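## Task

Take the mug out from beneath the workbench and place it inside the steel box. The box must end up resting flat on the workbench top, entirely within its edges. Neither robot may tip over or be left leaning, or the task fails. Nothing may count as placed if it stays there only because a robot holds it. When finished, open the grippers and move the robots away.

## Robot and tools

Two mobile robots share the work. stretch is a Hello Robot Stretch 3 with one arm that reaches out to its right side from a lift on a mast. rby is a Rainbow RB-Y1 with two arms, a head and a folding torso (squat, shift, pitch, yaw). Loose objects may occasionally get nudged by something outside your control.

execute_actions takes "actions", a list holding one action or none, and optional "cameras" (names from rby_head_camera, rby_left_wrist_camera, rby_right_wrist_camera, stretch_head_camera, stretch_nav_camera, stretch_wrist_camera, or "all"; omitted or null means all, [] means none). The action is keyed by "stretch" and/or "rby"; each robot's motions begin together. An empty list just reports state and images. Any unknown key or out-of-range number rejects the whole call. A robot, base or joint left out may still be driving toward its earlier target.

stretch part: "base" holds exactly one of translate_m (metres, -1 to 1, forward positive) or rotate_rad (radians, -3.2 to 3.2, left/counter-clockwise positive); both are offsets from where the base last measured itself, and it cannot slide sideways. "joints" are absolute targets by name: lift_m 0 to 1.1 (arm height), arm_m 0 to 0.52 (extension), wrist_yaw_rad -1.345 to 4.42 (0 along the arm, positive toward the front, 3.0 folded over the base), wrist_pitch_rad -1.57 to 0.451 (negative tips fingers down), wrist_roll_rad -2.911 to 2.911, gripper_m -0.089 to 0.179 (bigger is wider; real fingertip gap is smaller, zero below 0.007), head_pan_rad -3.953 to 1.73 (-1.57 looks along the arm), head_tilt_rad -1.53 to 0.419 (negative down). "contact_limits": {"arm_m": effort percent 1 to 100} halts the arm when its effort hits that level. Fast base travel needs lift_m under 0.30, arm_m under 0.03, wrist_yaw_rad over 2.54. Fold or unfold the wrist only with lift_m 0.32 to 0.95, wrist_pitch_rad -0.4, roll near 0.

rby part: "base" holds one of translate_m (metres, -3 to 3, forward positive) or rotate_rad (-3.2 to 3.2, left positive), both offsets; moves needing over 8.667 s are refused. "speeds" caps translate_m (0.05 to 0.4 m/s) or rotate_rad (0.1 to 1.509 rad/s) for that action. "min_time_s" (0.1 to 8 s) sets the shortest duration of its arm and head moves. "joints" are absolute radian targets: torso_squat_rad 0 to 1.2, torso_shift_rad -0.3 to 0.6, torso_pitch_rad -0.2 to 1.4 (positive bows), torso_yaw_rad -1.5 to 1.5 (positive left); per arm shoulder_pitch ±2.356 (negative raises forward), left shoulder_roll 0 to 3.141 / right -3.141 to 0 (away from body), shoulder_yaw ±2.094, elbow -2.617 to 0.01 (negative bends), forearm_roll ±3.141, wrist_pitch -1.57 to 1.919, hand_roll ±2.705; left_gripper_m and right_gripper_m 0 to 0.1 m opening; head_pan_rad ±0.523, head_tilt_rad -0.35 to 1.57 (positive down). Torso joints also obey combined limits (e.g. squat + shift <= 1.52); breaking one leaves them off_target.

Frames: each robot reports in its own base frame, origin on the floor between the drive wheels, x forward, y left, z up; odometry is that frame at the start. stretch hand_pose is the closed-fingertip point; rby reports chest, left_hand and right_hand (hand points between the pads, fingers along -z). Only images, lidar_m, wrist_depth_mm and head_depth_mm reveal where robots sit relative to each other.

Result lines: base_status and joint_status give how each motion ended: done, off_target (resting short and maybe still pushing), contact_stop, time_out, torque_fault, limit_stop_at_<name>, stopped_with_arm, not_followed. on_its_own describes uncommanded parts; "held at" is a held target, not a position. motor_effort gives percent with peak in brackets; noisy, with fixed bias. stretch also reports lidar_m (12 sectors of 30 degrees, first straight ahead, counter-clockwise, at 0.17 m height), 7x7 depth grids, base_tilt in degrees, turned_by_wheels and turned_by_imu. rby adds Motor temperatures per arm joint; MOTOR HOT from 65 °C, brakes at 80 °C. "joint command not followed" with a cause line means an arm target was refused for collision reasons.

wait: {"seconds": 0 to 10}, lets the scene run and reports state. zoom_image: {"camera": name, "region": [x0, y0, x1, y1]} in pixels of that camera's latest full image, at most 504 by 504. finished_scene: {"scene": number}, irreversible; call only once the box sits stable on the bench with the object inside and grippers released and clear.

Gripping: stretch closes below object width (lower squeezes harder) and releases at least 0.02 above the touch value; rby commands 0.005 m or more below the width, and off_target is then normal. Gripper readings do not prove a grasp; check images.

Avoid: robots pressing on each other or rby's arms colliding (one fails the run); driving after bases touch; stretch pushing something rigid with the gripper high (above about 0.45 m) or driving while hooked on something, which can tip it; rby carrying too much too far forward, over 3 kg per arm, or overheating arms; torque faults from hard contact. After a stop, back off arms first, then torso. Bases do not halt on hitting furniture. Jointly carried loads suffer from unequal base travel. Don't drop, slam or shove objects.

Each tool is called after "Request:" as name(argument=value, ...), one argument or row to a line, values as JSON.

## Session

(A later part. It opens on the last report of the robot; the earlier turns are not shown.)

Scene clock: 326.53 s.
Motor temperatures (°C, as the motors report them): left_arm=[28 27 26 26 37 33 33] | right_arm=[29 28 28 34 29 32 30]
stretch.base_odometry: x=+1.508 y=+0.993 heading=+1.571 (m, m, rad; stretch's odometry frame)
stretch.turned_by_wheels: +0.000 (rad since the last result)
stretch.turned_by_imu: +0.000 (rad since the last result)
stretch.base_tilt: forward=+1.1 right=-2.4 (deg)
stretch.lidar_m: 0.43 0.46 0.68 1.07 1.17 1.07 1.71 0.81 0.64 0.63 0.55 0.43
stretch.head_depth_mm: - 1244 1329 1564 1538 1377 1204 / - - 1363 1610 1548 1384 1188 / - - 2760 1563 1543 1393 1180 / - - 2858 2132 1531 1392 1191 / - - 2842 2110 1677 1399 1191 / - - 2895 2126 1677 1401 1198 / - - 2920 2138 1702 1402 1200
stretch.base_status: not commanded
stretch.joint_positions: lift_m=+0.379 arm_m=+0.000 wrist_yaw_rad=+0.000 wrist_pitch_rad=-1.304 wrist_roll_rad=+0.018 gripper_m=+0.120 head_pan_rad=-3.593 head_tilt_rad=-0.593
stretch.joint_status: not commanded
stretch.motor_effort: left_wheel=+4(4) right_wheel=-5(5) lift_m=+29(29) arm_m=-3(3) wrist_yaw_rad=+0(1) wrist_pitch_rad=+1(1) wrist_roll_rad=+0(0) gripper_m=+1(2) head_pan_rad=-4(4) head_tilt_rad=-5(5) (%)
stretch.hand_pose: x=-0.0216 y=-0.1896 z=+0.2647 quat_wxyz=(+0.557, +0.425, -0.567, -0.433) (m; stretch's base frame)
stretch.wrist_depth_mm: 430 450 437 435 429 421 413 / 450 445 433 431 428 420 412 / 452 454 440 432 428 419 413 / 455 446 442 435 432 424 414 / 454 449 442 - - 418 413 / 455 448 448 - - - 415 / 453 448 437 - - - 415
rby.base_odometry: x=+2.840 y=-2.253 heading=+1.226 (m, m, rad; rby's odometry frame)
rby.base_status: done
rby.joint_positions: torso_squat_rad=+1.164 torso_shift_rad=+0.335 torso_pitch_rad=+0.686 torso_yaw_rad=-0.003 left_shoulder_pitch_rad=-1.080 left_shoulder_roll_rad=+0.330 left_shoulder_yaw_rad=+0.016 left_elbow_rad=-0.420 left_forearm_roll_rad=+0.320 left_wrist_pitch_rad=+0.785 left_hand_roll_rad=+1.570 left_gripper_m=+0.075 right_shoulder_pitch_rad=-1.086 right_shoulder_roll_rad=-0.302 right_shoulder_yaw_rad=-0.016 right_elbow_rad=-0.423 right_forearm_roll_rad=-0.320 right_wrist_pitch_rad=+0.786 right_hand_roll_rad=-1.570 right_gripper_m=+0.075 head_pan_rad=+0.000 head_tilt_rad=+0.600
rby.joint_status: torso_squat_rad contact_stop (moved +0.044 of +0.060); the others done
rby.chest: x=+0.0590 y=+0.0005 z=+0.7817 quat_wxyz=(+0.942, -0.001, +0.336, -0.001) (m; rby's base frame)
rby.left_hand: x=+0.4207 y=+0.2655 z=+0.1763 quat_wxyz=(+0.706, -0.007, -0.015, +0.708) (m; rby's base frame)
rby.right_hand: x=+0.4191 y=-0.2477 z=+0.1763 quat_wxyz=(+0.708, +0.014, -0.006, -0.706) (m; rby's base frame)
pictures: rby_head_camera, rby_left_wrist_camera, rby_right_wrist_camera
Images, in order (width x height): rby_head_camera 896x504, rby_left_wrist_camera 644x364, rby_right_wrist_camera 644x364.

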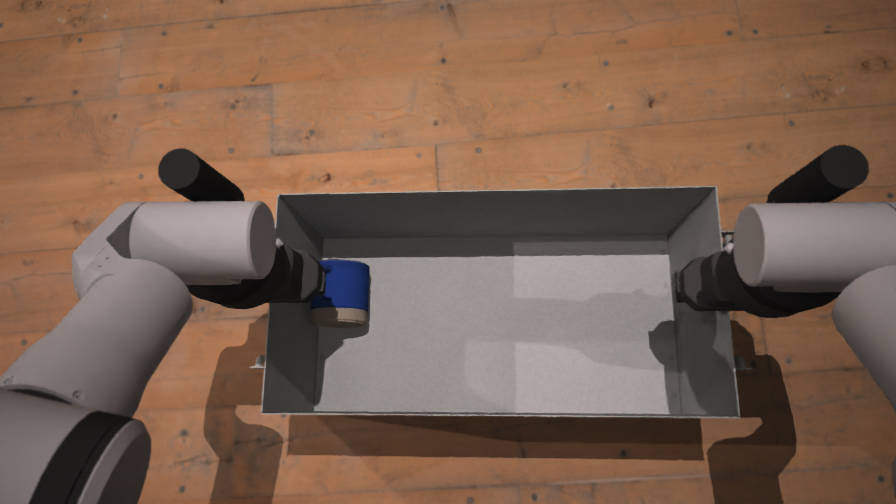

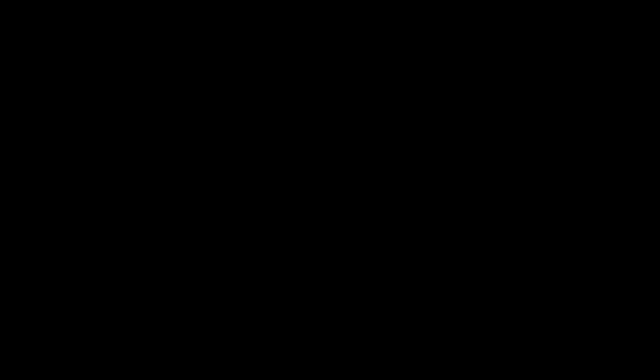

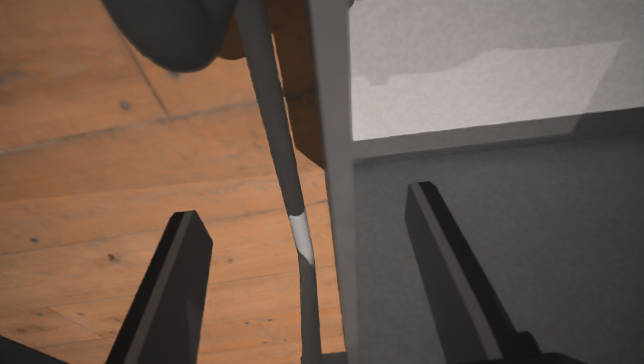

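Request:
execute_actions(
  actions=[
    {"rby":{"joints":{"torso_squat_rad":1.16,"right_shoulder_pitch_rad":-1.08,"right_shoulder_roll_rad":-0.30,"right_elbow_rad":-0.42,"left_wrist_pitch_rad":0.8,"right_wrist_pitch_rad":0.8,"left_gripper_m":0.0,"right_gripper_m":0.0}}},
  ],
  cameras=["rby_head_camera","rby_left_wrist_camera","rby_right_wrist_camera"],
)

Scene clock: 328.57 s.
Motor temperatures (°C, as the motors report them): left_arm=[28 27 26 26 37 33 33] | right_arm=[29 28 28 34 29 32 30]
stretch.base_odometry: x=+1.508 y=+0.993 heading=+1.571 (m, m, rad; stretch's odometry frame)
stretch.turned_by_wheels: +0.000 (rad since the last result)
stretch.turned_by_imu: +0.000 (rad since the last result)
stretch.base_tilt: forward=+1.0 right=-2.5 (deg)
stretch.lidar_m: 0.43 0.46 0.69 1.07 1.17 1.07 1.71 0.81 0.64 0.63 0.55 0.43
stretch.head_depth_mm: - 1247 1314 1585 1523 1388 1208 / - - 1365 1608 1544 1390 1193 / - - 2739 1562 1540 1394 1182 / - - 2894 2110 1540 1399 1185 / - - 2901 2147 1676 1394 1195 / - - 2918 2133 1680 1398 1195 / - - 2871 2137 1696 1399 1199
stretch.base_status: not commanded
stretch.joint_positions: lift_m=+0.379 arm_m=+0.000 wrist_yaw_rad=+0.000 wrist_pitch_rad=-1.304 wrist_roll_rad=+0.018 gripper_m=+0.120 head_pan_rad=-3.593 head_tilt_rad=-0.593
stretch.joint_status: not commanded
stretch.motor_effort: left_wheel=+4(3) right_wheel=-5(5) lift_m=+30(29) arm_m=-3(3) wrist_yaw_rad=+0(1) wrist_pitch_rad=+1(1) wrist_roll_rad=+0(0) gripper_m=+1(1) head_pan_rad=-4(4) head_tilt_rad=-4(4) (%)
stretch.hand_pose: x=-0.0216 y=-0.1896 z=+0.2647 quat_wxyz=(+0.557, +0.425, -0.567, -0.433) (m; stretch's base frame)
stretch.wrist_depth_mm: 432 445 439 433 427 420 418 / 446 447 439 432 428 423 418 / 452 452 439 432 429 422 416 / 452 446 441 433 430 419 415 / 450 450 436 - - 418 414 / 453 455 444 - - - 417 / 457 447 445 - - - 412
rby.base_odometry: x=+2.840 y=-2.253 heading=+1.227 (m, m, rad; rby's odometry frame)
rby.base_status: not commanded
rby.joint_positions: torso_squat_rad=+1.160 torso_shift_rad=+0.335 torso_pitch_rad=+0.687 torso_yaw_rad=-0.002 left_shoulder_pitch_rad=-1.080 left_shoulder_roll_rad=+0.329 left_shoulder_yaw_rad=+0.016 left_elbow_rad=-0.420 left_forearm_roll_rad=+0.320 left_wrist_pitch_rad=+0.800 left_hand_roll_rad=+1.570 left_gripper_m=+0.001 right_shoulder_pitch_rad=-1.087 right_shoulder_roll_rad=-0.294 right_shoulder_yaw_rad=-0.016 right_elbow_rad=-0.424 right_forearm_roll_rad=-0.322 right_wrist_pitch_rad=+0.800 right_hand_roll_rad=-1.570 right_gripper_m=+0.003 head_pan_rad=+0.000 head_tilt_rad=+0.600
rby.joint_status: all done
rby.chest: x=+0.0602 y=+0.0004 z=+0.7836 quat_wxyz=(+0.942, -0.001, +0.337, -0.001) (m; rby's base frame)
rby.left_hand: x=+0.4174 y=+0.2656 z=+0.1778 quat_wxyz=(+0.706, -0.001, -0.009, +0.708) (m; rby's base frame)
rby.right_hand: x=+0.4159 y=-0.2414 z=+0.1770 quat_wxyz=(+0.709, +0.012, +0.003, -0.705) (m; rby's base frame)
pictures: rby_head_camera, rby_left_wrist_camera, rby_right_wrist_camera
Images, in order (width x height): rby_head_camera 896x504, rby_left_wrist_camera 644x364, rby_right_wrist_camera 644x364.

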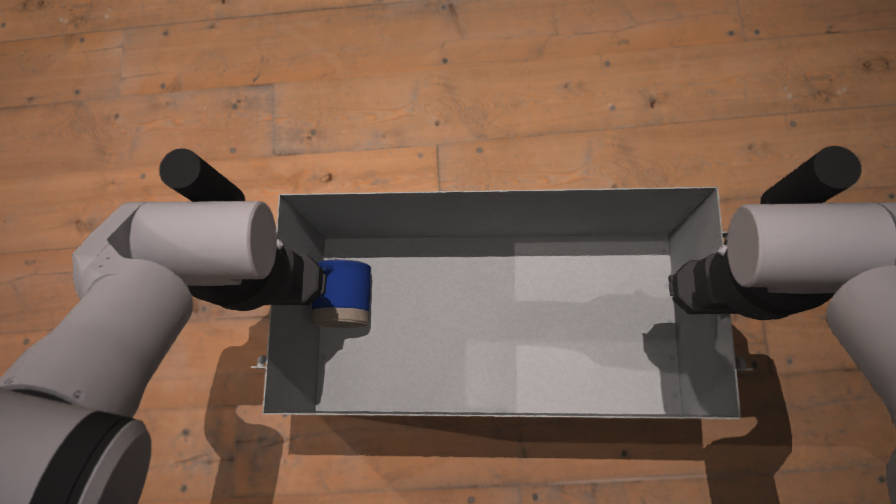

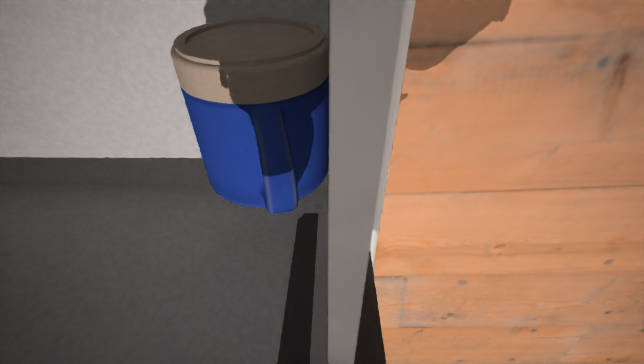

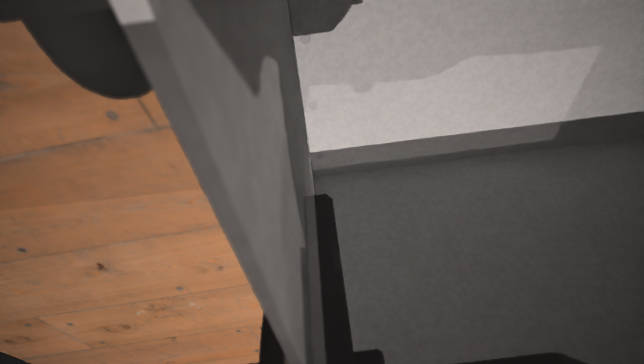

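Request:
execute_actions(
  actions=[
    {"rby":{"joints":{"right_shoulder_pitch_rad":-1.084,"right_shoulder_roll_rad":-0.31,"left_shoulder_roll_rad":0.343},"min_time_s":1}},
  ],
  cameras=["rby_head_camera","rby_left_wrist_camera","rby_right_wrist_camera"],
)

Scene clock: 331.73 s.
Motor temperatures (°C, as the motors report them): left_arm=[28 27 26 26 37 33 33] | right_arm=[29 28 28 34 29 32 30]
stretch.base_odometry: x=+1.508 y=+0.993 heading=+1.571 (m, m, rad; stretch's odometry frame)
stretch.turned_by_wheels: +0.000 (rad since the last result)
stretch.turned_by_imu: +0.000 (rad since the last result)
stretch.base_tilt: forward=+1.1 right=-2.3 (deg)
stretch.lidar_m: 0.43 0.46 0.69 1.06 1.17 1.07 1.71 0.81 0.64 0.63 0.55 0.43
stretch.head_depth_mm: - 1245 1322 1577 1524 1382 1205 / - - 1366 1613 1543 1381 1190 / - - 2742 1567 1538 1392 1185 / - - 2860 2118 1537 1383 1196 / - - 2859 2115 1674 1388 1200 / - - 2902 2149 1699 1398 1192 / - - 2885 2137 1700 1408 1203
stretch.base_status: not commanded
stretch.joint_positions: lift_m=+0.379 arm_m=+0.000 wrist_yaw_rad=+0.000 wrist_pitch_rad=-1.304 wrist_roll_rad=+0.018 gripper_m=+0.120 head_pan_rad=-3.593 head_tilt_rad=-0.593
stretch.joint_status: not commanded
stretch.motor_effort: left_wheel=+4(3) right_wheel=-5(5) lift_m=+29(29) arm_m=-3(3) wrist_yaw_rad=-1(1) wrist_pitch_rad=+1(1) wrist_roll_rad=+0(0) gripper_m=+1(1) head_pan_rad=-4(4) head_tilt_rad=-6(5) (%)
stretch.hand_pose: x=-0.0216 y=-0.1896 z=+0.2647 quat_wxyz=(+0.557, +0.425, -0.567, -0.433) (m; stretch's base frame)
stretch.wrist_depth_mm: 428 443 437 436 425 419 411 / 446 450 443 432 429 421 414 / 445 447 442 433 428 421 413 / 452 448 439 433 432 417 414 / 449 456 441 - - 420 412 / 455 446 442 - - - 417 / 457 450 443 - - - 418
rby.base_odometry: x=+2.840 y=-2.253 heading=+1.226 (m, m, rad; rby's odometry frame)
rby.base_status: not commanded
rby.joint_positions: torso_squat_rad=+1.160 torso_shift_rad=+0.335 torso_pitch_rad=+0.688 torso_yaw_rad=-0.002 left_shoulder_pitch_rad=-1.080 left_shoulder_roll_rad=+0.337 left_shoulder_yaw_rad=+0.016 left_elbow_rad=-0.420 left_forearm_roll_rad=+0.321 left_wrist_pitch_rad=+0.800 left_hand_roll_rad=+1.570 left_gripper_m=+0.001 right_shoulder_pitch_rad=-1.094 right_shoulder_roll_rad=-0.289 right_shoulder_yaw_rad=-0.016 right_elbow_rad=-0.427 right_forearm_roll_rad=-0.324 right_wrist_pitch_rad=+0.802 right_hand_roll_rad=-1.570 right_gripper_m=+0.002 head_pan_rad=+0.000 head_tilt_rad=+0.600
rby.joint_status: right_shoulder_roll_rad contact_stop (moved +0.005 of -0.016); the others done
rby.chest: x=+0.0605 y=+0.0002 z=+0.7834 quat_wxyz=(+0.941, -0.001, +0.337, -0.001) (m; rby's base frame)
rby.left_hand: x=+0.4188 y=+0.2702 z=+0.1782 quat_wxyz=(+0.705, +0.001, -0.011, +0.709) (m; rby's base frame)
rby.right_hand: x=+0.4193 y=-0.2363 z=+0.1781 quat_wxyz=(+0.710, +0.016, +0.003, -0.704) (m; rby's base frame)
pictures: rby_head_camera, rby_left_wrist_camera, rby_right_wrist_camera
Images, in order (width x height): rby_head_camera 896x504, rby_left_wrist_camera 644x364, rby_right_wrist_camera 644x364.

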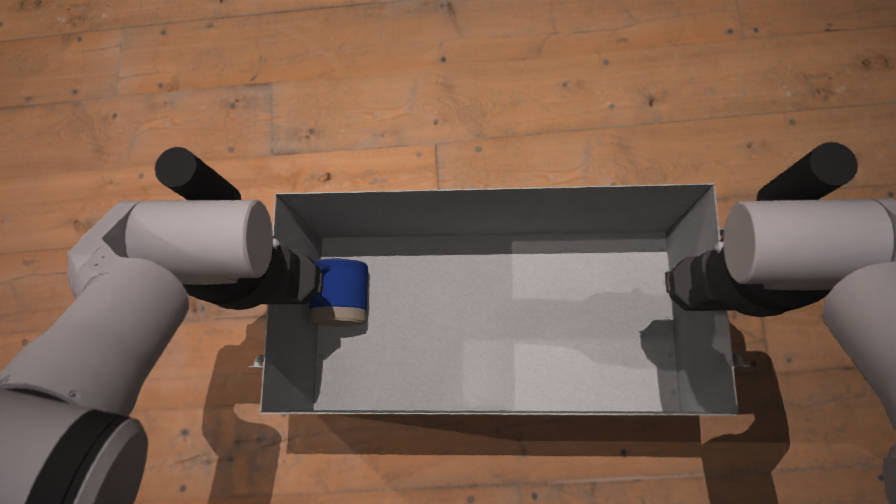

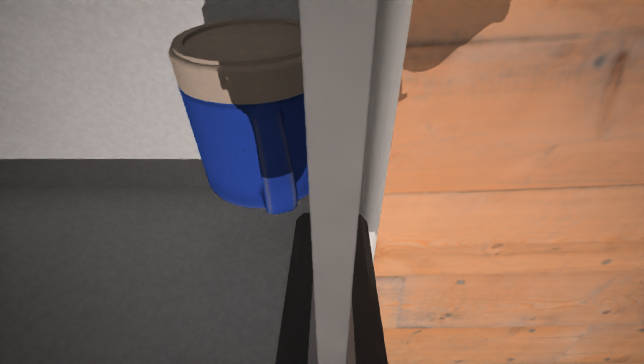

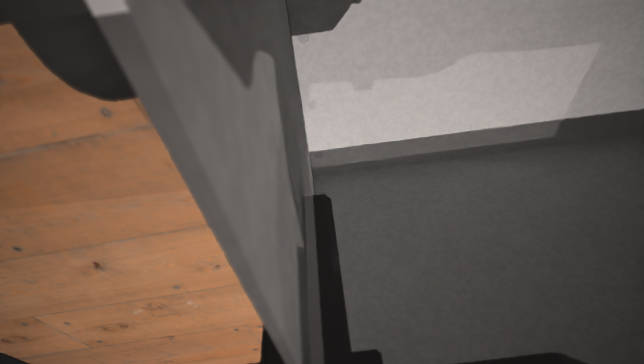

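Request:
execute_actions(
  actions=[
    {"rby":{"joints":{"right_shoulder_pitch_rad":-1.088,"right_shoulder_roll_rad":-0.296,"right_elbow_rad":-0.423,"right_hand_roll_rad":-1.67,"left_hand_roll_rad":1.67,"left_shoulder_roll_rad":0.343},"min_time_s":1}},
  ],
  cameras=["rby_head_camera","rby_left_wrist_camera","rby_right_wrist_camera"],
)

Scene clock: 334.90 s.
Motor temperatures (°C, as the motors report them): left_arm=[28 28 26 26 37 33 33] | right_arm=[29 28 28 34 29 32 30]
stretch.base_odometry: x=+1.508 y=+0.993 heading=+1.571 (m, m, rad; stretch's odometry frame)
stretch.turned_by_wheels: +0.000 (rad since the last result)
stretch.turned_by_imu: +0.000 (rad since the last result)
stretch.base_tilt: forward=+1.1 right=-2.5 (deg)
stretch.lidar_m: 0.43 0.46 0.69 1.06 1.17 1.07 1.71 0.81 0.64 0.63 0.55 0.43
stretch.head_depth_mm: - 1242 1321 1594 1534 1378 1211 / - - 1363 1604 1546 1390 1185 / - - 2723 1569 1539 1386 1188 / - - 2843 2110 1536 1399 1187 / - - 2850 2121 1687 1395 1199 / - - 2918 2138 1690 1392 1192 / - - 2928 2155 1685 1406 1196
stretch.base_status: not commanded
stretch.joint_positions: lift_m=+0.379 arm_m=+0.000 wrist_yaw_rad=+0.000 wrist_pitch_rad=-1.304 wrist_roll_rad=+0.018 gripper_m=+0.120 head_pan_rad=-3.593 head_tilt_rad=-0.593
stretch.joint_status: not commanded
stretch.motor_effort: left_wheel=+4(4) right_wheel=-5(5) lift_m=+29(29) arm_m=-3(3) wrist_yaw_rad=+1(0) wrist_pitch_rad=+1(1) wrist_roll_rad=+0(0) gripper_m=+1(1) head_pan_rad=-5(4) head_tilt_rad=-4(4) (%)
stretch.hand_pose: x=-0.0216 y=-0.1896 z=+0.2647 quat_wxyz=(+0.557, +0.425, -0.567, -0.433) (m; stretch's base frame)
stretch.wrist_depth_mm: 431 447 446 431 425 425 415 / 446 449 437 436 424 419 416 / 452 449 440 435 426 422 416 / 451 448 440 433 426 423 413 / 456 453 438 - - 424 418 / 456 449 437 - - - 414 / 457 448 439 - - - 413
rby.base_odometry: x=+2.840 y=-2.253 heading=+1.226 (m, m, rad; rby's odometry frame)
rby.base_status: not commanded
rby.joint_positions: torso_squat_rad=+1.160 torso_shift_rad=+0.335 torso_pitch_rad=+0.688 torso_yaw_rad=-0.002 left_shoulder_pitch_rad=-1.080 left_shoulder_roll_rad=+0.337 left_shoulder_yaw_rad=+0.016 left_elbow_rad=-0.420 left_forearm_roll_rad=+0.321 left_wrist_pitch_rad=+0.800 left_hand_roll_rad=+1.670 left_gripper_m=+0.003 right_shoulder_pitch_rad=-1.093 right_shoulder_roll_rad=-0.291 right_shoulder_yaw_rad=-0.016 right_elbow_rad=-0.426 right_forearm_roll_rad=-0.324 right_wrist_pitch_rad=+0.801 right_hand_roll_rad=-1.670 right_gripper_m=+0.004 head_pan_rad=+0.000 head_tilt_rad=+0.600
rby.joint_status: all done
rby.chest: x=+0.0605 y=+0.0002 z=+0.7834 quat_wxyz=(+0.941, -0.001, +0.337, -0.001) (m; rby's base frame)
rby.left_hand: x=+0.4187 y=+0.2700 z=+0.1782 quat_wxyz=(+0.669, +0.000, -0.011, +0.743) (m; rby's base frame)
rby.right_hand: x=+0.4190 y=-0.2377 z=+0.1780 quat_wxyz=(+0.674, +0.015, +0.004, -0.739) (m; rby's base frame)
pictures: rby_head_camera, rby_left_wrist_camera, rby_right_wrist_camera
Images, in order (width x height): rby_head_camera 896x504, rby_left_wrist_camera 644x364, rby_right_wrist_camera 644x364.

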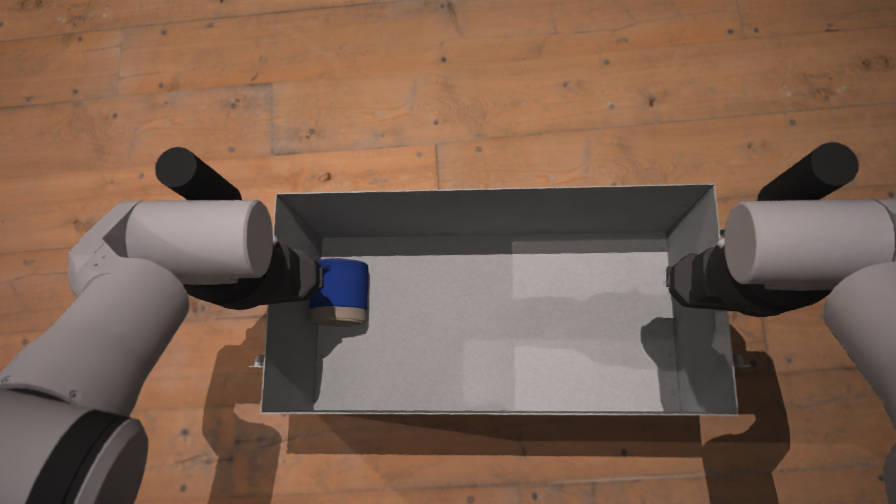

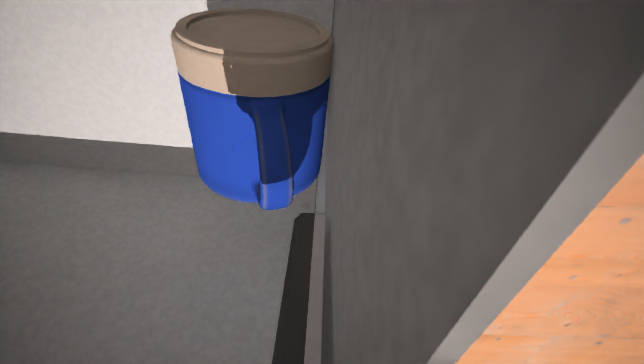

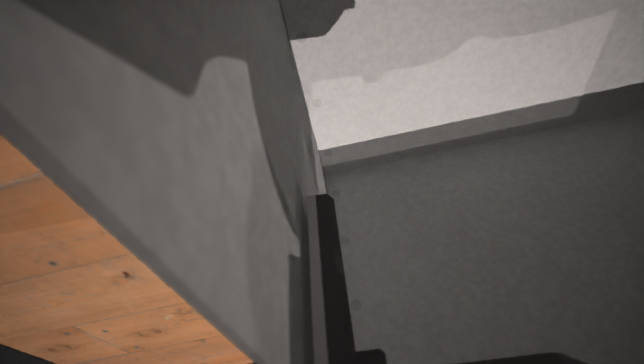

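Request:
execute_actions(
  actions=[
    {"rby":{"joints":{"right_hand_roll_rad":-1.83,"left_hand_roll_rad":1.83},"min_time_s":1}},
  ],
  cameras=[],
)

Request:
execute_actions(
  actions=[
    {"rby":{"joints":{"torso_squat_rad":1.08}}},
  ],
  cameras=["rby_head_camera","rby_left_wrist_camera","rby_right_wrist_camera"],
)

Scene clock: 337.57 s.
Motor temperatures (°C, as the motors report them): left_arm=[28 28 26 26 37 33 33] | right_arm=[29 28 28 34 29 32 30]
stretch.base_odometry: x=+1.508 y=+0.993 heading=+1.571 (m, m, rad; stretch's odometry frame)
stretch.turned_by_wheels: +0.000 (rad since the last result)
stretch.turned_by_imu: +0.000 (rad since the last result)
stretch.base_tilt: forward=+1.2 right=-2.4 (deg)
stretch.lidar_m: 0.43 0.46 0.69 1.06 1.17 1.07 1.70 0.81 0.64 0.63 0.55 0.43
stretch.head_depth_mm: - 1250 1319 1577 1533 1383 1209 / - - 1363 1620 1539 1392 1182 / - - 2700 1562 1531 1393 1191 / - - 2837 2107 1533 1397 1188 / - - 2864 2116 1671 1394 1197 / - - 2865 2105 1681 1405 1194 / - - 2891 2120 1686 1405 1197
stretch.base_status: not commanded
stretch.joint_positions: lift_m=+0.379 arm_m=+0.000 wrist_yaw_rad=+0.000 wrist_pitch_rad=-1.304 wrist_roll_rad=+0.018 gripper_m=+0.120 head_pan_rad=-3.593 head_tilt_rad=-0.593
stretch.joint_status: not commanded
stretch.motor_effort: left_wheel=+4(3) right_wheel=-5(5) lift_m=+29(29) arm_m=-3(3) wrist_yaw_rad=+1(0) wrist_pitch_rad=+1(1) wrist_roll_rad=+0(0) gripper_m=+2(2) head_pan_rad=-4(4) head_tilt_rad=-5(4) (%)
stretch.hand_pose: x=-0.0216 y=-0.1896 z=+0.2647 quat_wxyz=(+0.557, +0.425, -0.567, -0.433) (m; stretch's base frame)
stretch.wrist_depth_mm: 427 447 440 433 427 422 415 / 447 450 435 435 429 422 416 / 454 447 439 436 424 416 416 / 453 449 438 432 426 425 414 / 455 450 438 - - 420 414 / 452 445 444 - - - 417 / 454 447 441 - - - 417
rby.base_odometry: x=+2.840 y=-2.253 heading=+1.226 (m, m, rad; rby's odometry frame)
rby.base_status: not commanded
rby.joint_positions: torso_squat_rad=+1.160 torso_shift_rad=+0.335 torso_pitch_rad=+0.688 torso_yaw_rad=-0.002 left_shoulder_pitch_rad=-1.080 left_shoulder_roll_rad=+0.337 left_shoulder_yaw_rad=+0.016 left_elbow_rad=-0.420 left_forearm_roll_rad=+0.321 left_wrist_pitch_rad=+0.800 left_hand_roll_rad=+1.829 left_gripper_m=+0.007 right_shoulder_pitch_rad=-1.093 right_shoulder_roll_rad=-0.291 right_shoulder_yaw_rad=-0.016 right_elbow_rad=-0.426 right_forearm_roll_rad=-0.324 right_wrist_pitch_rad=+0.802 right_hand_roll_rad=-1.829 right_gripper_m=+0.008 head_pan_rad=+0.000 head_tilt_rad=+0.600
rby.joint_status: all done
rby.chest: x=+0.0605 y=+0.0002 z=+0.7834 quat_wxyz=(+0.941, -0.001, +0.337, -0.001) (m; rby's base frame)
rby.left_hand: x=+0.4186 y=+0.2700 z=+0.1782 quat_wxyz=(+0.607, +0.000, -0.011, +0.794) (m; rby's base frame)
rby.right_hand: x=+0.4188 y=-0.2377 z=+0.1779 quat_wxyz=(+0.613, +0.014, +0.005, -0.790) (m; rby's base frame)
pictures: none
No camera images: the call's "cameras" was empty. Leave "cameras" out to get every camera's image.

Scene clock: 338.63 s.
Motor temperatures (°C, as the motors report them): left_arm=[28 28 26 26 37 33 33] | right_arm=[29 29 28 34 29 32 30]
stretch.base_odometry: x=+1.508 y=+0.993 heading=+1.571 (m, m, rad; stretch's odometry frame)
stretch.turned_by_wheels: +0.000 (rad since the last result)
stretch.turned_by_imu: +0.000 (rad since the last result)
stretch.base_tilt: forward=+1.2 right=-2.5 (deg)
stretch.lidar_m: 0.43 0.46 0.69 1.07 1.17 1.07 1.71 0.81 0.64 0.63 0.55 0.43
stretch.head_depth_mm: - 1211 1339 1573 1532 1382 1219 / - - 1360 1632 1547 1376 1195 / - - 2602 1573 1544 1386 1195 / - - 2875 2131 1526 1385 1189 / - - 2901 2141 1680 1384 1201 / - - 2857 2157 1688 1401 1203 / - - 2929 2159 1704 1398 1199
stretch.base_status: not commanded
stretch.joint_positions: lift_m=+0.379 arm_m=+0.000 wrist_yaw_rad=+0.000 wrist_pitch_rad=-1.304 wrist_roll_rad=+0.018 gripper_m=+0.120 head_pan_rad=-3.593 head_tilt_rad=-0.593
stretch.joint_status: not commanded
stretch.motor_effort: left_wheel=+4(4) right_wheel=-5(5) lift_m=+29(29) arm_m=-3(3) wrist_yaw_rad=+0(1) wrist_pitch_rad=+1(1) wrist_roll_rad=+0(0) gripper_m=+0(0) head_pan_rad=-5(4) head_tilt_rad=-5(4) (%)
stretch.hand_pose: x=-0.0216 y=-0.1896 z=+0.2647 quat_wxyz=(+0.557, +0.425, -0.567, -0.433) (m; stretch's base frame)
stretch.wrist_depth_mm: 429 451 439 435 427 417 410 / 443 450 440 435 427 419 419 / 447 449 440 436 428 427 419 / 455 449 439 434 429 421 412 / 459 448 438 - - 415 417 / 454 452 441 - - - 415 / 455 450 444 - - - 417
rby.base_odometry: x=+2.840 y=-2.253 heading=+1.226 (m, m, rad; rby's odometry frame)
rby.base_status: not commanded
rby.joint_positions: torso_squat_rad=+1.080 torso_shift_rad=+0.337 torso_pitch_rad=+0.691 torso_yaw_rad=-0.002 left_shoulder_pitch_rad=-1.080 left_shoulder_roll_rad=+0.336 left_shoulder_yaw_rad=+0.016 left_elbow_rad=-0.420 left_forearm_roll_rad=+0.321 left_wrist_pitch_rad=+0.800 left_hand_roll_rad=+1.830 left_gripper_m=+0.007 right_shoulder_pitch_rad=-1.088 right_shoulder_roll_rad=-0.290 right_shoulder_yaw_rad=-0.016 right_elbow_rad=-0.423 right_forearm_roll_rad=-0.324 right_wrist_pitch_rad=+0.801 right_hand_roll_rad=-1.830 right_gripper_m=+0.008 head_pan_rad=+0.000 head_tilt_rad=+0.600
rby.joint_status: all done
rby.chest: x=+0.0783 y=+0.0002 z=+0.8304 quat_wxyz=(+0.941, +0.000, +0.339, -0.001) (m; rby's base frame)
rby.left_hand: x=+0.4343 y=+0.2698 z=+0.2240 quat_wxyz=(+0.607, +0.001, -0.010, +0.794) (m; rby's base frame)
rby.right_hand: x=+0.4307 y=-0.2378 z=+0.2219 quat_wxyz=(+0.612, +0.011, +0.008, -0.791) (m; rby's base frame)
pictures: rby_head_camera, rby_left_wrist_camera, rby_right_wrist_camera
Images, in order (width x height): rby_head_camera 896x504, rby_left_wrist_camera 644x364, rby_right_wrist_camera 644x364.

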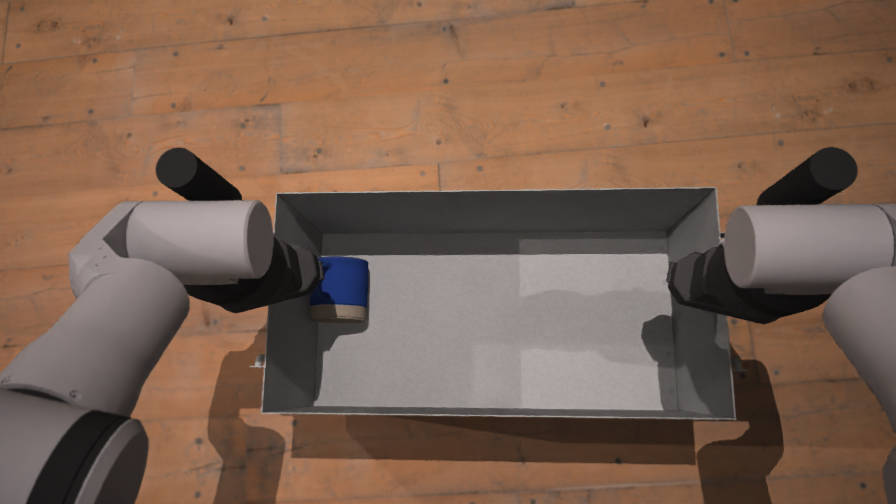

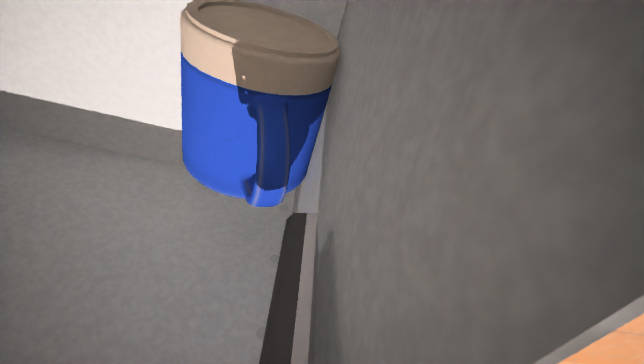

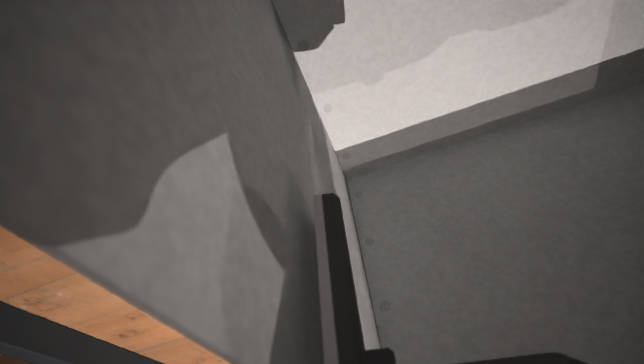

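Request:
execute_actions(
  actions=[
    {"rby":{"base":{"rotate_rad":0.12},"speeds":{"rotate_rad":0.15},"joints":{"torso_squat_rad":0.8,"torso_shift_rad":0.2,"torso_pitch_rad":0.5,"left_wrist_pitch_rad":0.988,"right_wrist_pitch_rad":0.988},"min_time_s":1.5}},
  ],
  cameras=["rby_head_camera"],
)

Request:
execute_actions(
  actions=[
    {"rby":{"base":{"translate_m":0.95},"speeds":{"translate_m":0.3},"joints":{"torso_squat_rad":0.4,"torso_shift_rad":0.05,"torso_pitch_rad":0.2,"left_wrist_pitch_rad":1.288,"right_wrist_pitch_rad":1.288},"min_time_s":1.8}},
  ],
  cameras=["rby_head_camera"],
)

Scene clock: 341.93 s.
Motor temperatures (°C, as the motors report them): left_arm=[28 28 26 26 37 33 33] | right_arm=[29 29 28 34 29 32 30]
stretch.base_odometry: x=+1.508 y=+0.993 heading=+1.571 (m, m, rad; stretch's odometry frame)
stretch.turned_by_wheels: +0.000 (rad since the last result)
stretch.turned_by_imu: +0.000 (rad since the last result)
stretch.base_tilt: forward=+1.0 right=-2.3 (deg)
stretch.lidar_m: 0.43 0.46 0.69 1.07 1.16 1.02 1.71 0.81 0.64 0.63 0.55 0.43
stretch.head_depth_mm: 1068 1149 1449 1662 1531 1380 1209 / - 1211 1499 1563 1542 1384 1183 / - - 2712 1572 1514 1379 1185 / - - 2885 2117 1491 1385 1187 / - - 2832 2140 1683 1406 1200 / - - 2882 2112 1699 1410 1195 / - - 2877 2153 1703 1409 1197
stretch.base_status: not commanded
stretch.joint_positions: lift_m=+0.379 arm_m=+0.000 wrist_yaw_rad=+0.000 wrist_pitch_rad=-1.304 wrist_roll_rad=+0.018 gripper_m=+0.120 head_pan_rad=-3.593 head_tilt_rad=-0.593
stretch.joint_status: not commanded
stretch.motor_effort: left_wheel=+4(4) right_wheel=-5(5) lift_m=+29(29) arm_m=-3(3) wrist_yaw_rad=+1(1) wrist_pitch_rad=+1(1) wrist_roll_rad=+1(1) gripper_m=+1(1) head_pan_rad=-4(4) head_tilt_rad=-4(4) (%)
stretch.hand_pose: x=-0.0216 y=-0.1896 z=+0.2647 quat_wxyz=(+0.557, +0.425, -0.567, -0.433) (m; stretch's base frame)
stretch.wrist_depth_mm: 426 449 443 433 428 420 415 / 447 449 444 434 428 420 411 / 449 448 442 429 432 417 413 / 451 447 444 434 429 423 412 / 451 448 440 - - 421 416 / 455 445 441 - - - 414 / 454 446 444 - - - 413
rby.base_odometry: x=+2.840 y=-2.253 heading=+1.345 (m, m, rad; rby's odometry frame)
rby.base_status: done
rby.joint_positions: torso_squat_rad=+0.800 torso_shift_rad=+0.201 torso_pitch_rad=+0.502 torso_yaw_rad=-0.002 left_shoulder_pitch_rad=-1.080 left_shoulder_roll_rad=+0.336 left_shoulder_yaw_rad=+0.016 left_elbow_rad=-0.420 left_forearm_roll_rad=+0.321 left_wrist_pitch_rad=+0.988 left_hand_roll_rad=+1.830 left_gripper_m=+0.007 right_shoulder_pitch_rad=-1.088 right_shoulder_roll_rad=-0.289 right_shoulder_yaw_rad=-0.016 right_elbow_rad=-0.423 right_forearm_roll_rad=-0.324 right_wrist_pitch_rad=+0.988 right_hand_roll_rad=-1.830 right_gripper_m=+0.008 head_pan_rad=+0.000 head_tilt_rad=+0.600
rby.joint_status: all done
rby.chest: x=+0.0181 y=+0.0003 z=+1.0297 quat_wxyz=(+0.969, +0.000, +0.248, -0.001) (m; rby's base frame)
rby.left_hand: x=+0.4385 y=+0.2696 z=+0.4965 quat_wxyz=(+0.606, +0.000, -0.010, +0.795) (m; rby's base frame)
rby.right_hand: x=+0.4356 y=-0.2377 z=+0.4938 quat_wxyz=(+0.614, +0.011, +0.007, -0.789) (m; rby's base frame)
pictures: rby_head_camera
Images, in order (width x height): rby_head_camera 896x504.

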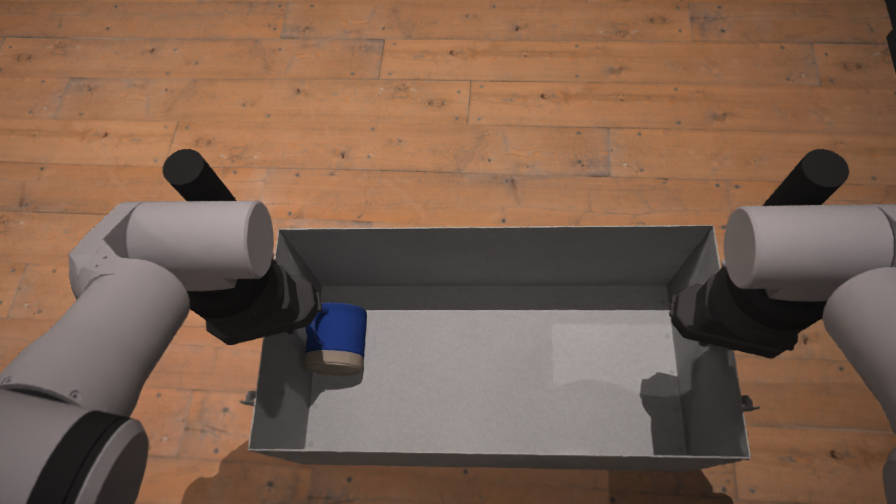

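Scene clock: 346.30 s.
Motor temperatures (°C, as the motors report them): left_arm=[28 28 26 26 37 33 33] | right_arm=[29 29 28 34 29 32 30]
stretch.base_odometry: x=+1.508 y=+0.993 heading=+1.571 (m, m, rad; stretch's odometry frame)
stretch.turned_by_wheels: +0.000 (rad since the last result)
stretch.turned_by_imu: +0.000 (rad since the last result)
stretch.base_tilt: forward=+1.2 right=-2.4 (deg)
stretch.lidar_m: 0.43 0.46 0.69 1.06 1.77 5.52 1.70 0.82 0.64 0.64 0.55 0.43
stretch.head_depth_mm: - - 2822 2095 1676 1377 1211 / - - 2821 2102 1675 1388 1195 / - - 2871 2085 1658 1389 1186 / - - 2815 2132 1675 1403 1189 / - - 2860 2116 1692 1395 1194 / - - 2890 2140 1699 1398 1197 / - - 2908 2131 1694 1403 1194
stretch.base_status: not commanded
stretch.joint_positions: lift_m=+0.379 arm_m=+0.000 wrist_yaw_rad=+0.000 wrist_pitch_rad=-1.304 wrist_roll_rad=+0.018 gripper_m=+0.120 head_pan_rad=-3.593 head_tilt_rad=-0.593
stretch.joint_status: not commanded
stretch.motor_effort: left_wheel=+4(4) right_wheel=-5(5) lift_m=+29(29) arm_m=-3(3) wrist_yaw_rad=+1(0) wrist_pitch_rad=+1(1) wrist_roll_rad=+0(0) gripper_m=+2(0) head_pan_rad=-4(5) head_tilt_rad=-5(5) (%)
stretch.hand_pose: x=-0.0216 y=-0.1896 z=+0.2647 quat_wxyz=(+0.557, +0.425, -0.567, -0.433) (m; stretch's base frame)
stretch.wrist_depth_mm: 431 452 442 433 432 422 415 / 448 444 440 432 427 422 414 / 453 445 441 431 429 424 413 / 455 445 443 434 426 421 418 / 453 447 442 - - 418 413 / 455 445 444 - - - 417 / 456 447 443 - - - 415
rby.base_odometry: x=+3.053 y=-1.327 heading=+1.345 (m, m, rad; rby's odometry frame)
rby.base_status: done
rby.joint_positions: torso_squat_rad=+0.400 torso_shift_rad=+0.051 torso_pitch_rad=+0.202 torso_yaw_rad=-0.002 left_shoulder_pitch_rad=-1.079 left_shoulder_roll_rad=+0.335 left_shoulder_yaw_rad=+0.016 left_elbow_rad=-0.419 left_forearm_roll_rad=+0.322 left_wrist_pitch_rad=+1.288 left_hand_roll_rad=+1.830 left_gripper_m=+0.007 right_shoulder_pitch_rad=-1.087 right_shoulder_roll_rad=-0.289 right_shoulder_yaw_rad=-0.016 right_elbow_rad=-0.423 right_forearm_roll_rad=-0.325 right_wrist_pitch_rad=+1.288 right_hand_roll_rad=-1.830 right_gripper_m=+0.008 head_pan_rad=+0.000 head_tilt_rad=+0.600
rby.joint_status: all done
rby.chest: x=-0.1332 y=+0.0004 z=+1.2276 quat_wxyz=(+0.995, +0.000, +0.101, -0.001) (m; rby's base frame)
rby.left_hand: x=+0.3574 y=+0.2689 z=+0.8307 quat_wxyz=(+0.604, -0.001, -0.008, +0.797) (m; rby's base frame)
rby.right_hand: x=+0.3554 y=-0.2382 z=+0.8275 quat_wxyz=(+0.617, +0.009, +0.006, -0.787) (m; rby's base frame)
pictures: rby_head_camera
Images, in order (width x height): rby_head_camera 896x504.

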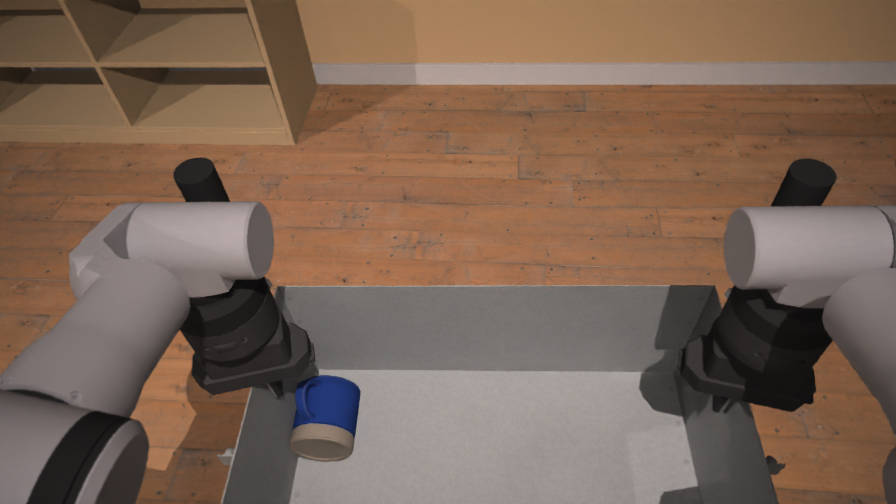

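Request:
execute_actions(
  actions=[
    {"rby":{"base":{"rotate_rad":-1.57},"speeds":{"rotate_rad":0.4},"joints":{"torso_squat_rad":0.0,"torso_shift_rad":0.2,"torso_pitch_rad":-0.18,"left_wrist_pitch_rad":1.668,"right_wrist_pitch_rad":1.668,"head_tilt_rad":0.75},"min_time_s":1.9}},
  ],
  cameras=["rby_head_camera","stretch_head_camera","rby_right_wrist_camera"],
)

Scene clock: 352.50 s.
Motor temperatures (°C, as the motors report them): left_arm=[29 29 26 26 38 33 33] | right_arm=[29 30 28 34 30 32 30]
stretch.base_odometry: x=+1.508 y=+0.993 heading=+1.571 (m, m, rad; stretch's odometry frame)
stretch.turned_by_wheels: +0.000 (rad since the last result)
stretch.turned_by_imu: -0.001 (rad since the last result)
stretch.base_tilt: forward=+1.0 right=-2.4 (deg)
stretch.lidar_m: 0.43 0.46 0.69 1.07 2.21 5.53 1.70 0.81 0.64 0.63 0.55 0.43
stretch.head_depth_mm: - - 2838 2100 1666 1389 1206 / - - 2798 2108 1656 1371 1185 / - - 2894 2100 1679 1398 1186 / - - 2912 2108 1673 1395 1184 / - - 2873 2127 1686 1393 1194 / - - 2890 2133 1707 1396 1191 / - - 2917 2165 1691 1415 1198
stretch.base_status: not commanded
stretch.joint_positions: lift_m=+0.379 arm_m=+0.000 wrist_yaw_rad=+0.000 wrist_pitch_rad=-1.304 wrist_roll_rad=+0.018 gripper_m=+0.120 head_pan_rad=-3.593 head_tilt_rad=-0.593
stretch.joint_status: not commanded
stretch.motor_effort: left_wheel=+4(3) right_wheel=-5(5) lift_m=+29(29) arm_m=-3(3) wrist_yaw_rad=+0(1) wrist_pitch_rad=+1(1) wrist_roll_rad=+0(1) gripper_m=+0(2) head_pan_rad=-4(4) head_tilt_rad=-6(6) (%)
stretch.hand_pose: x=-0.0216 y=-0.1896 z=+0.2647 quat_wxyz=(+0.557, +0.425, -0.567, -0.433) (m; stretch's base frame)
stretch.wrist_depth_mm: 428 448 446 430 428 424 407 / 445 447 442 433 428 423 412 / 457 445 442 429 430 419 418 / 452 448 439 432 424 419 415 / 452 449 440 - - 419 413 / 452 444 443 - - - 416 / 453 446 444 - - - 415
rby.base_odometry: x=+3.053 y=-1.327 heading=-0.224 (m, m, rad; rby's odometry frame)
rby.base_status: done
rby.joint_positions: torso_squat_rad=+0.000 torso_shift_rad=+0.201 torso_pitch_rad=-0.178 torso_yaw_rad=-0.002 left_shoulder_pitch_rad=-1.079 left_shoulder_roll_rad=+0.335 left_shoulder_yaw_rad=+0.016 left_elbow_rad=-0.419 left_forearm_roll_rad=+0.322 left_wrist_pitch_rad=+1.668 left_hand_roll_rad=+1.830 left_gripper_m=+0.007 right_shoulder_pitch_rad=-1.086 right_shoulder_roll_rad=-0.289 right_shoulder_yaw_rad=-0.017 right_elbow_rad=-0.422 right_forearm_roll_rad=-0.325 right_wrist_pitch_rad=+1.668 right_hand_roll_rad=-1.830 right_gripper_m=+0.008 head_pan_rad=+0.000 head_tilt_rad=+0.750
rby.joint_status: all done
rby.chest: x=-0.1432 y=+0.0005 z=+1.2710 quat_wxyz=(+0.996, +0.000, -0.089, -0.001) (m; rby's base frame)
rby.left_hand: x=+0.3740 y=+0.2674 z=+1.0667 quat_wxyz=(+0.603, -0.003, -0.004, +0.798) (m; rby's base frame)
rby.right_hand: x=+0.3735 y=-0.2397 z=+1.0633 quat_wxyz=(+0.619, +0.007, +0.004, -0.785) (m; rby's base frame)
pictures: rby_head_camera, rby_right_wrist_camera, stretch_head_camera (sideways: a quarter turn clockwise sets it upright)
Images, in order (width x height): rby_head_camera 896x504, rby_right_wrist_camera 644x364, stretch_head_camera 896x504.

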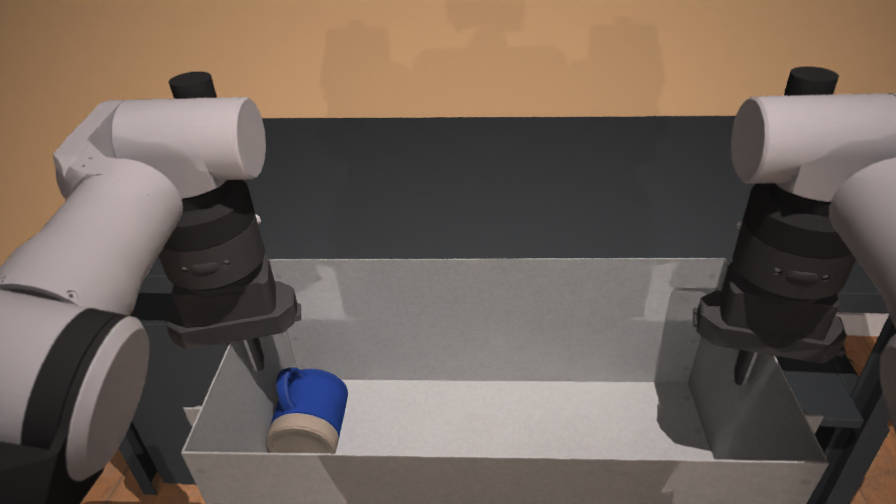

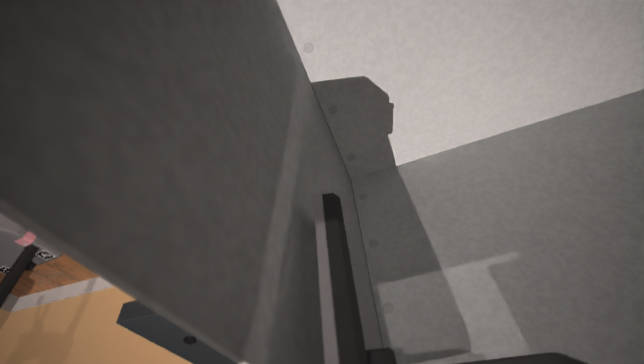

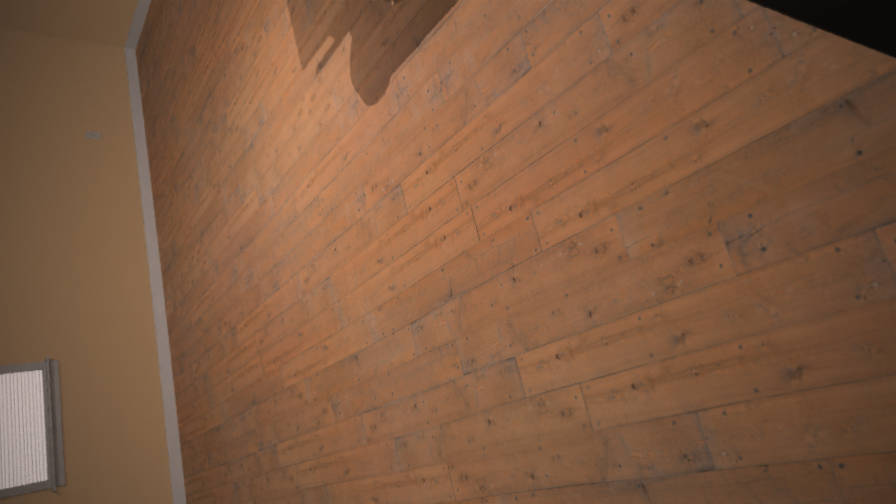

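Request:
execute_actions(
  actions=[
    {"rby":{"base":{"translate_m":0.45},"speeds":{"translate_m":0.25},"joints":{"head_tilt_rad":1.0}},"stretch":{"joints":{"head_pan_rad":-4.0,"head_tilt_rad":-0.1}}},
  ],
)

Request:
execute_actions(
  actions=[
    {"rby":{"base":{"translate_m":0.45},"speeds":{"translate_m":0.25},"joints":{"head_tilt_rad":1.0}},"stretch":{"joints":{"head_pan_rad":-3.95,"head_tilt_rad":-0.1}}},
  ],
  cameras=["rby_head_camera","stretch_nav_camera","rby_left_wrist_camera"],
)

action 0: stretch: "joints": head_pan_rad = -4.0 is out of range -3.953 to 1.73

Scene clock: 356.70 s.
Motor temperatures (°C, as the motors report them): left_arm=[29 29 26 26 38 33 33] | right_arm=[29 30 28 34 31 32 30]
stretch.base_odometry: x=+1.508 y=+0.993 heading=+1.571 (m, m, rad; stretch's odometry frame)
stretch.turned_by_wheels: +0.000 (rad since the last result)
stretch.turned_by_imu: +0.000 (rad since the last result)
stretch.base_tilt: forward=+1.2 right=-2.4 (deg)
stretch.lidar_m: 0.43 0.46 0.68 1.07 1.71 5.54 1.71 0.81 0.64 0.63 0.55 0.43
stretch.head_depth_mm: - - - - - - - / - - - - - - - / - - - - 3567 2322 1717 / 2747 - - - 3576 2340 1731 / 2564 - - - 3500 2318 1734 / 2558 - - - 3644 2324 1752 / 2529 - - - 3655 2378 1759
stretch.base_status: not commanded
stretch.joint_positions: lift_m=+0.379 arm_m=+0.000 wrist_yaw_rad=+0.000 wrist_pitch_rad=-1.304 wrist_roll_rad=+0.018 gripper_m=+0.120 head_pan_rad=-3.943 head_tilt_rad=-0.112
stretch.joint_status: all done
stretch.motor_effort: left_wheel=+3(4) right_wheel=-5(5) lift_m=+29(29) arm_m=-3(3) wrist_yaw_rad=+0(2) wrist_pitch_rad=+1(1) wrist_roll_rad=+0(0) gripper_m=+1(2) head_pan_rad=-5(34) head_tilt_rad=+9(46) (%)
stretch.hand_pose: x=-0.0216 y=-0.1896 z=+0.2647 quat_wxyz=(+0.557, +0.425, -0.567, -0.433) (m; stretch's base frame)
stretch.wrist_depth_mm: 429 450 436 433 427 418 414 / 447 447 443 431 425 421 412 / 451 444 441 435 428 417 414 / 455 449 438 436 428 425 411 / 453 446 443 - - 425 413 / 451 447 442 - - - 416 / 451 447 440 - - - 413
rby.base_odometry: x=+3.492 y=-1.427 heading=-0.224 (m, m, rad; rby's odometry frame)
rby.base_status: done
rby.joint_positions: torso_squat_rad=+0.000 torso_shift_rad=+0.201 torso_pitch_rad=-0.178 torso_yaw_rad=-0.002 left_shoulder_pitch_rad=-1.078 left_shoulder_roll_rad=+0.335 left_shoulder_yaw_rad=+0.017 left_elbow_rad=-0.419 left_forearm_roll_rad=+0.322 left_wrist_pitch_rad=+1.668 left_hand_roll_rad=+1.830 left_gripper_m=+0.007 right_shoulder_pitch_rad=-1.086 right_shoulder_roll_rad=-0.289 right_shoulder_yaw_rad=-0.017 right_elbow_rad=-0.422 right_forearm_roll_rad=-0.325 right_wrist_pitch_rad=+1.668 right_hand_roll_rad=-1.830 right_gripper_m=+0.008 head_pan_rad=+0.000 head_tilt_rad=+1.000
rby.joint_status: all done
rby.chest: x=-0.1431 y=+0.0005 z=+1.2710 quat_wxyz=(+0.996, +0.000, -0.089, -0.001) (m; rby's base frame)
rby.left_hand: x=+0.3740 y=+0.2674 z=+1.0665 quat_wxyz=(+0.603, -0.003, -0.004, +0.798) (m; rby's base frame)
rby.right_hand: x=+0.3734 y=-0.2397 z=+1.0632 quat_wxyz=(+0.619, +0.007, +0.004, -0.785) (m; rby's base frame)
pictures: rby_head_camera, rby_left_wrist_camera, stretch_nav_camera (sideways: a quarter turn counterclockwise sets it upright)
Images, in order (width x height): rby_head_camera 896x504, rby_left_wrist_camera 644x364, stretch_nav_camera 672x504.

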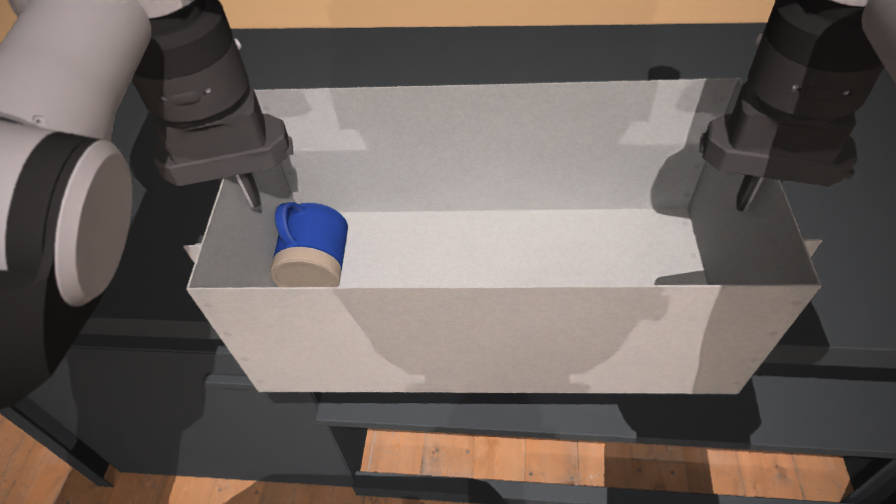

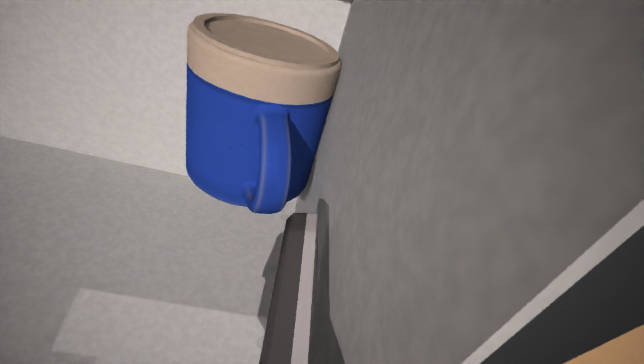

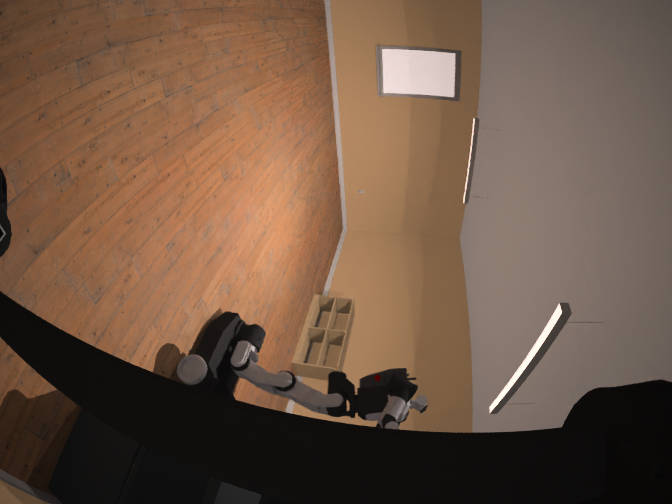

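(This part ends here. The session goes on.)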